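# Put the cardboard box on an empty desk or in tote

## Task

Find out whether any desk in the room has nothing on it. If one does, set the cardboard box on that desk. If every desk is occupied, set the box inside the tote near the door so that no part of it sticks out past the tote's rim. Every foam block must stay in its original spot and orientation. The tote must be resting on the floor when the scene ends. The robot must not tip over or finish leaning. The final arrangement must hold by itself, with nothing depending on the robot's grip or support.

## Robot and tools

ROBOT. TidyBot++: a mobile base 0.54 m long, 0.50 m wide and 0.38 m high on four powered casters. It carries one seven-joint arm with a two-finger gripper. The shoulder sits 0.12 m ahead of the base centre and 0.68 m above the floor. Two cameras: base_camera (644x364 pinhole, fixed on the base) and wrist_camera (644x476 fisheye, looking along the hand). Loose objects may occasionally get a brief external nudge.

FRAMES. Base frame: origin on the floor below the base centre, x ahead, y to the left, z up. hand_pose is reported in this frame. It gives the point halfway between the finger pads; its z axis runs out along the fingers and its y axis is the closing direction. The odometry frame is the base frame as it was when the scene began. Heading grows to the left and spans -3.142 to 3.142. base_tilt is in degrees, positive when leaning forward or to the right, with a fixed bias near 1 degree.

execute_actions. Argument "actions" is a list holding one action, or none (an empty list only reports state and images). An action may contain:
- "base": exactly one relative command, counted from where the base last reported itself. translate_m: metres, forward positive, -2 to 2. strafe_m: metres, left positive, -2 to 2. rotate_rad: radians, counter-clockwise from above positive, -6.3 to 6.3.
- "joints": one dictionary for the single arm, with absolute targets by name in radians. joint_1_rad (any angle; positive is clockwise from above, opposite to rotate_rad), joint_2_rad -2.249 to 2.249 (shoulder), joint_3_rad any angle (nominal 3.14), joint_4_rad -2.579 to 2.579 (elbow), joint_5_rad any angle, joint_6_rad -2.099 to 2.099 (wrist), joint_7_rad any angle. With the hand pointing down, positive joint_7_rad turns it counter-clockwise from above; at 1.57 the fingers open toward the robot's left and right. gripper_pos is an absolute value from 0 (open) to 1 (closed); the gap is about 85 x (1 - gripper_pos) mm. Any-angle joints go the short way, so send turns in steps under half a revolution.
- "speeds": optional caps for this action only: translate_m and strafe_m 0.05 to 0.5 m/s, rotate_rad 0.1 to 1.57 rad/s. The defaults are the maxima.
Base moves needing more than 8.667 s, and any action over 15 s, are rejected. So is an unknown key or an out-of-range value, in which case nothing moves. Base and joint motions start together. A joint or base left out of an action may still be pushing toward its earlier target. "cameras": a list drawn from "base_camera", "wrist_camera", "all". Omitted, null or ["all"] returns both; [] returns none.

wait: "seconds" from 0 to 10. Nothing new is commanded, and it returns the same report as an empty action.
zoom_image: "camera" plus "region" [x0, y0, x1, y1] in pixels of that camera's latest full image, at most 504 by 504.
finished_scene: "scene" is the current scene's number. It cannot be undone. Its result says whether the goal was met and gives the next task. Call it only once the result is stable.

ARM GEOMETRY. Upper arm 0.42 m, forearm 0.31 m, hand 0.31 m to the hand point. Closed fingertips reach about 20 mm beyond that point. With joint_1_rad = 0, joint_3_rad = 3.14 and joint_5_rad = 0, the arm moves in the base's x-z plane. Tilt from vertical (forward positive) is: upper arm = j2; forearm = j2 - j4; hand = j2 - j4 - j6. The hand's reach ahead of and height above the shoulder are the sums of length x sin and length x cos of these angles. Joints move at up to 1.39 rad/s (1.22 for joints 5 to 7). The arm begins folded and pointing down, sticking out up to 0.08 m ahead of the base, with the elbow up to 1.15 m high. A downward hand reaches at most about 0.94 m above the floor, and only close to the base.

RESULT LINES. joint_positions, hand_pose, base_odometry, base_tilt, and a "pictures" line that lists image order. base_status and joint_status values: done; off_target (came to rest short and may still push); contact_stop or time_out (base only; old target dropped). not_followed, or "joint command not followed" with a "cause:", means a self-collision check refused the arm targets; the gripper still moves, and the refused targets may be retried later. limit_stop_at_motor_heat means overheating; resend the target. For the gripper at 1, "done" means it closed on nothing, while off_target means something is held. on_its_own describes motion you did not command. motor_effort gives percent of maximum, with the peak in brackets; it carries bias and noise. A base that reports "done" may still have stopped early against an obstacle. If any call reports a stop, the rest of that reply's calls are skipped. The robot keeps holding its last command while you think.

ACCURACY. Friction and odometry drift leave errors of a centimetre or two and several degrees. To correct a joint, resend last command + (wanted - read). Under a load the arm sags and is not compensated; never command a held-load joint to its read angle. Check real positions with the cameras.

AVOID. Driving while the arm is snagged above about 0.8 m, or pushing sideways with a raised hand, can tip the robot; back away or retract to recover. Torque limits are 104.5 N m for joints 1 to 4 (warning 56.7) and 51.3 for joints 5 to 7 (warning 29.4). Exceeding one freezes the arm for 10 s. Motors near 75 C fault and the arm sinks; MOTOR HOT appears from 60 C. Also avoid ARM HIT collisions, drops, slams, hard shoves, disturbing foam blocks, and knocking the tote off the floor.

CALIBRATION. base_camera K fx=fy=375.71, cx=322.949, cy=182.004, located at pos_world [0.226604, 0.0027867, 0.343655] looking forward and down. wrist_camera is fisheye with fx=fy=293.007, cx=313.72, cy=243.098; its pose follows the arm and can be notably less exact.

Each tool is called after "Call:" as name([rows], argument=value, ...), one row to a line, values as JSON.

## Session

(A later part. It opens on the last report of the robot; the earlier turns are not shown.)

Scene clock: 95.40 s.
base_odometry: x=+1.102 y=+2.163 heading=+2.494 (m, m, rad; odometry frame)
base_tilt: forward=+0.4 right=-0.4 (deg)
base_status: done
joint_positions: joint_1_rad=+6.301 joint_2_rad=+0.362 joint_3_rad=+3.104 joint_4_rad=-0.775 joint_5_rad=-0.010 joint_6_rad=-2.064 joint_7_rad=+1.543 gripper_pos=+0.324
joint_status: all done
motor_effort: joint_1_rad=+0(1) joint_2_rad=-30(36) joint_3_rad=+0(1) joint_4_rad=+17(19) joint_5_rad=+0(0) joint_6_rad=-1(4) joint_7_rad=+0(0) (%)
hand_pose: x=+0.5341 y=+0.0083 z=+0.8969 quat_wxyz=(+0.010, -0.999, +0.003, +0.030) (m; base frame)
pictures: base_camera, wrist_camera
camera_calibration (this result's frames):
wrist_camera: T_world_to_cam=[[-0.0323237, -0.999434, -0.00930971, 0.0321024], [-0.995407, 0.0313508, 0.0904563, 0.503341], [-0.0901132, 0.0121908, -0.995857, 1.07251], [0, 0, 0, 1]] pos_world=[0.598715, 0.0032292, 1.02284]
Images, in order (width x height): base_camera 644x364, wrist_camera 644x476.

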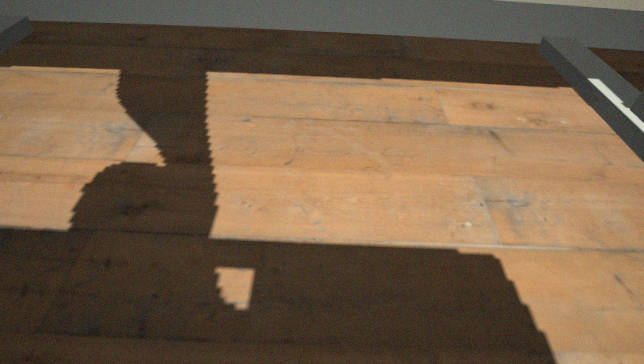

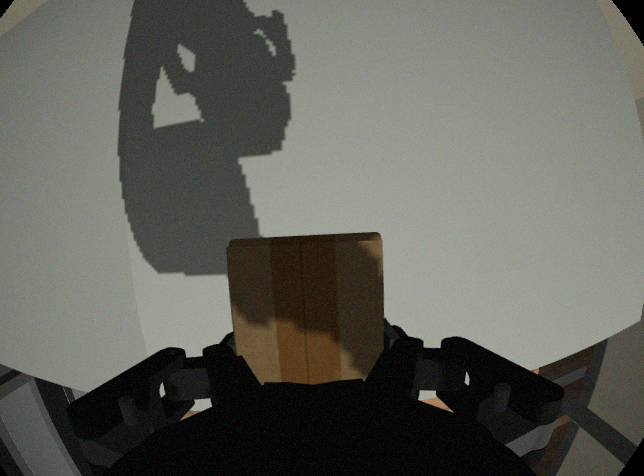

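Call:
execute_actions([
  {"base":{"translate_m":0.08},"joints":{"joint_2_rad":0.33,"joint_4_rad":-1.05,"joint_6_rad":-1.78}},
])

Scene clock: 96.83 s.
base_odometry: x=+1.038 y=+2.212 heading=+2.494 (m, m, rad; odometry frame)
base_tilt: forward=+0.4 right=-0.4 (deg)
base_status: done
joint_positions: joint_1_rad=+6.301 joint_2_rad=+0.348 joint_3_rad=+3.104 joint_4_rad=-1.035 joint_5_rad=-0.010 joint_6_rad=-1.810 joint_7_rad=+1.543 gripper_pos=+0.324
joint_status: all done
motor_effort: joint_1_rad=+0(1) joint_2_rad=-31(34) joint_3_rad=-1(1) joint_4_rad=+19(20) joint_5_rad=+0(0) joint_6_rad=-1(0) joint_7_rad=+0(0) (%)
hand_pose: x=+0.5550 y=+0.0101 z=+0.8255 quat_wxyz=(+0.010, -1.000, +0.004, +0.026) (m; base frame)
pictures: base_camera, wrist_camera
camera_calibration (this result's frames):
wrist_camera: T_world_to_cam=[[-0.0344804, -0.999355, -0.0100367, 0.0356316], [-0.996133, 0.0335538, 0.0811946, 0.538585], [-0.0808055, 0.0127975, -0.996648, 0.998768], [0, 0, 0, 1]] pos_world=[0.618437, 0.00475536, 0.952047]
Images, in order (width x height): base_camera 644x364, wrist_camera 644x476.

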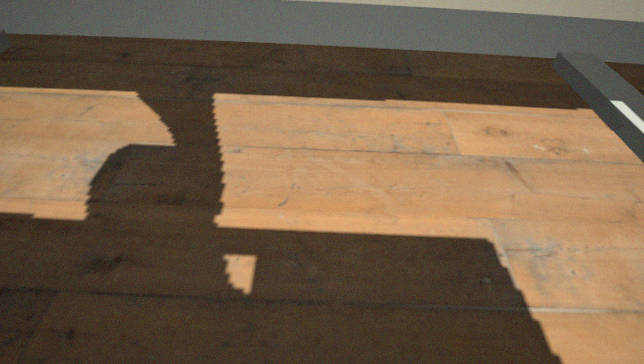

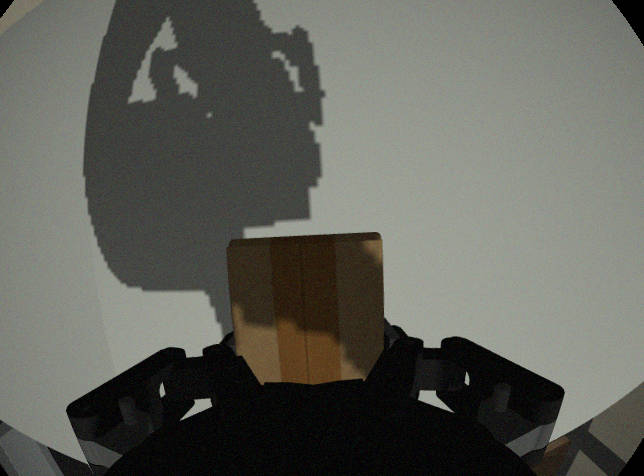

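Lower more.

Call:
execute_actions([
  {"joints":{"joint_2_rad":0.33,"joint_4_rad":-1.2,"joint_6_rad":-1.62}},
], cameras=["wrist_camera"])

Scene clock: 97.97 s.
base_odometry: x=+1.038 y=+2.212 heading=+2.494 (m, m, rad; odometry frame)
base_tilt: forward=+0.4 right=-0.3 (deg)
base_status: not commanded
joint_positions: joint_1_rad=+6.301 joint_2_rad=+0.347 joint_3_rad=+3.104 joint_4_rad=-1.186 joint_5_rad=-0.010 joint_6_rad=-1.649 joint_7_rad=+1.543 gripper_pos=+0.324
joint_status: all done
motor_effort: joint_1_rad=+0(0) joint_2_rad=-31(33) joint_3_rad=+0(0) joint_4_rad=+19(20) joint_5_rad=+0(1) joint_6_rad=-1(1) joint_7_rad=+0(0) (%)
hand_pose: x=+0.5631 y=+0.0109 z=+0.7789 quat_wxyz=(+0.011, -1.000, +0.005, +0.020) (m; base frame)
pictures: wrist_camera
camera_calibration (this result's frames):
wrist_camera: T_world_to_cam=[[-0.0360063, -0.999294, -0.0107314, 0.0376649], [-0.996892, 0.0351628, 0.0704909, 0.559205], [-0.0700637, 0.0132362, -0.997455, 0.947498], [0, 0, 0, 1]] pos_world=[0.625209, 0.00543388, 0.906072]
Images, in order (width x height): wrist_camera 644x476.

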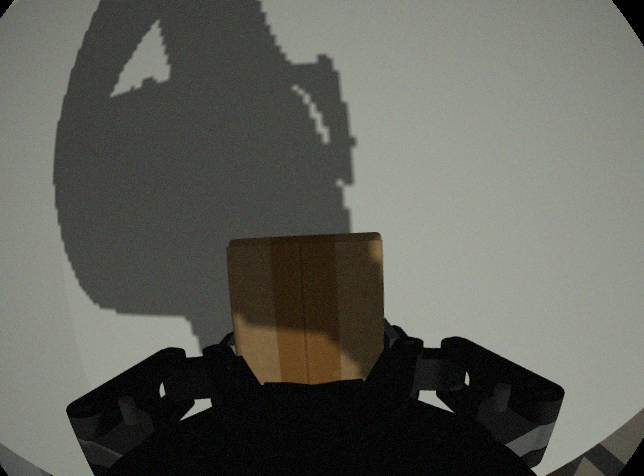

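Call:
execute_actions([
  {"joints":{"joint_2_rad":0.33,"joint_4_rad":-1.33,"joint_6_rad":-1.48}},
], cameras=["wrist_camera"])

Scene clock: 99.30 s.
base_odometry: x=+1.038 y=+2.212 heading=+2.494 (m, m, rad; odometry frame)
base_tilt: forward=+0.3 right=-0.4 (deg)
base_status: not commanded
joint_positions: joint_1_rad=+6.301 joint_2_rad=+0.335 joint_3_rad=+3.104 joint_4_rad=-1.311 joint_5_rad=-0.010 joint_6_rad=-1.510 joint_7_rad=+1.543 gripper_pos=+0.325
joint_status: all done
motor_effort: joint_1_rad=+0(2) joint_2_rad=-31(33) joint_3_rad=+0(1) joint_4_rad=+19(21) joint_5_rad=+1(2) joint_6_rad=-1(1) joint_7_rad=+1(0) (%)
hand_pose: x=+0.5656 y=+0.0115 z=+0.7443 quat_wxyz=(+0.011, -1.000, +0.005, +0.008) (m; base frame)
pictures: wrist_camera
camera_calibration (this result's frames):
wrist_camera: T_world_to_cam=[[-0.0370301, -0.999246, -0.0116413, 0.0392115], [-0.998277, 0.0364585, 0.0459795, 0.583061], [-0.0455204, 0.0133239, -0.998875, 0.900416], [0, 0, 0, 1]] pos_world=[0.624495, 0.00592737, 0.87305]
Images, in order (width x height): wrist_camera 644x476.

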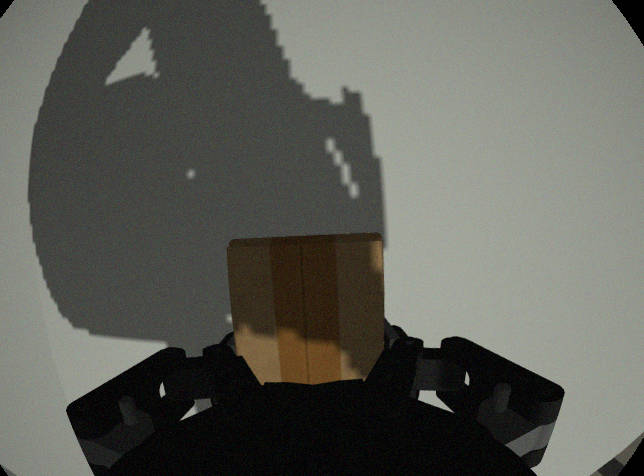

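Call:
execute_actions([
  {"joints":{"joint_2_rad":0.33,"joint_4_rad":-1.41,"joint_6_rad":-1.4}},
], cameras=["wrist_camera"])

Scene clock: 100.33 s.
base_odometry: x=+1.038 y=+2.212 heading=+2.494 (m, m, rad; odometry frame)
base_tilt: forward=+0.4 right=-0.4 (deg)
base_status: not commanded
joint_positions: joint_1_rad=+6.301 joint_2_rad=+0.304 joint_3_rad=+3.104 joint_4_rad=-1.364 joint_5_rad=-0.010 joint_6_rad=-1.443 joint_7_rad=+1.543 gripper_pos=+0.325
joint_status: joint_4_rad off_target (ended at -1.364, target -1.410); the others done
motor_effort: joint_1_rad=-1(1) joint_2_rad=-21(31) joint_3_rad=-1(1) joint_4_rad=+15(19) joint_5_rad=+0(1) joint_6_rad=+2(2) joint_7_rad=+0(1) (%)
hand_pose: x=+0.5668 y=+0.0117 z=+0.7419 quat_wxyz=(+0.011, -1.000, +0.006, -0.015) (m; base frame)
pictures: wrist_camera
camera_calibration (this result's frames):
wrist_camera: T_world_to_cam=[[-0.0372743, -0.99922, -0.0130037, 0.0406376], [-0.999305, 0.0372739, 0.000279409, 0.618839], [0.000205506, 0.0130051, -0.999915, 0.872843], [0, 0, 0, 1]] pos_world=[0.619744, 0.006188, 0.873124]
Images, in order (width x height): wrist_camera 644x476.

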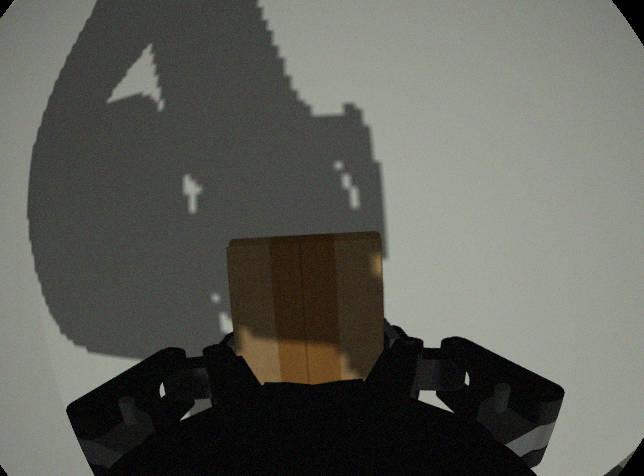

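Contact.

Call:
execute_actions([
  {"joints":{"gripper_pos":0,"joint_4_rad":-1.37}},
], cameras=[])

Call:
execute_actions([
  {"joints":{"joint_2_rad":0.3,"joint_4_rad":-1.0,"joint_6_rad":-1.8}},
], cameras=[])

Call:
execute_actions([
  {"base":{"translate_m":-0.4},"joints":{"joint_6_rad":-1.4}},
], cameras=["wrist_camera"])

Scene clock: 101.57 s.
base_odometry: x=+1.038 y=+2.212 heading=+2.494 (m, m, rad; odometry frame)
base_tilt: forward=+0.4 right=-0.3 (deg)
base_status: not commanded
joint_positions: joint_1_rad=+6.301 joint_2_rad=+0.323 joint_3_rad=+3.104 joint_4_rad=-1.362 joint_5_rad=-0.010 joint_6_rad=-1.430 joint_7_rad=+1.543 gripper_pos=+0.000
joint_status: all done
motor_effort: joint_1_rad=+0(1) joint_2_rad=-30(32) joint_3_rad=+0(1) joint_4_rad=+19(19) joint_5_rad=+0(1) joint_6_rad=+0(3) joint_7_rad=+0(0) (%)
hand_pose: x=+0.5724 y=+0.0118 z=+0.7340 quat_wxyz=(+0.011, -1.000, +0.006, -0.013) (m; base frame)
pictures: none
No camera images: the call's "cameras" was empty. Leave "cameras" out to get every camera's image.

Scene clock: 103.07 s.
base_odometry: x=+1.038 y=+2.212 heading=+2.494 (m, m, rad; odometry frame)
base_tilt: forward=+0.3 right=-0.4 (deg)
base_status: not commanded
joint_positions: joint_1_rad=+6.301 joint_2_rad=+0.314 joint_3_rad=+3.104 joint_4_rad=-1.019 joint_5_rad=-0.010 joint_6_rad=-1.771 joint_7_rad=+1.543 gripper_pos=+0.000
joint_status: all done
motor_effort: joint_1_rad=+0(1) joint_2_rad=-30(32) joint_3_rad=+0(1) joint_4_rad=+19(20) joint_5_rad=+1(0) joint_6_rad=+0(0) joint_7_rad=+0(0) (%)
hand_pose: x=+0.5657 y=+0.0104 z=+0.8454 quat_wxyz=(+0.011, -1.000, +0.004, -0.019) (m; base frame)
pictures: none
No camera images: the call's "cameras" was empty. Leave "cameras" out to get every camera's image.

Scene clock: 105.30 s.
base_odometry: x=+1.357 y=+1.970 heading=+2.494 (m, m, rad; odometry frame)
base_tilt: forward=+0.4 right=-0.4 (deg)
base_status: done
joint_positions: joint_1_rad=+6.299 joint_2_rad=+0.300 joint_3_rad=+3.104 joint_4_rad=-1.016 joint_5_rad=-0.010 joint_6_rad=-1.407 joint_7_rad=+1.543 gripper_pos=+0.000
joint_status: all done
motor_effort: joint_1_rad=+0(4) joint_2_rad=-30(34) joint_3_rad=-1(3) joint_4_rad=+20(22) joint_5_rad=+1(1) joint_6_rad=+3(4) joint_7_rad=+1(0) (%)
hand_pose: x=+0.6734 y=+0.0128 z=+0.8792 quat_wxyz=(+0.015, -0.978, +0.005, -0.208) (m; base frame)
pictures: wrist_camera
camera_calibration (this result's frames):
wrist_camera: T_world_to_cam=[[-0.0315835, -0.998931, -0.0337499, 0.0618669], [-0.924844, 0.0420128, -0.37802, 1.00767], [0.379034, 0.0192742, -0.925182, 0.689268], [0, 0, 0, 1]] pos_world=[0.672633, 0.0061808, 1.0207]
Images, in order (width x height): wrist_camera 644x476.

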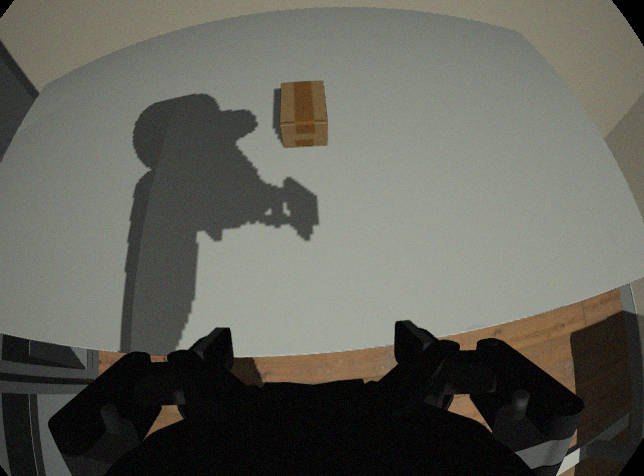

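Call:
finished_scene(scene=2)

The scene is finished: the task was done.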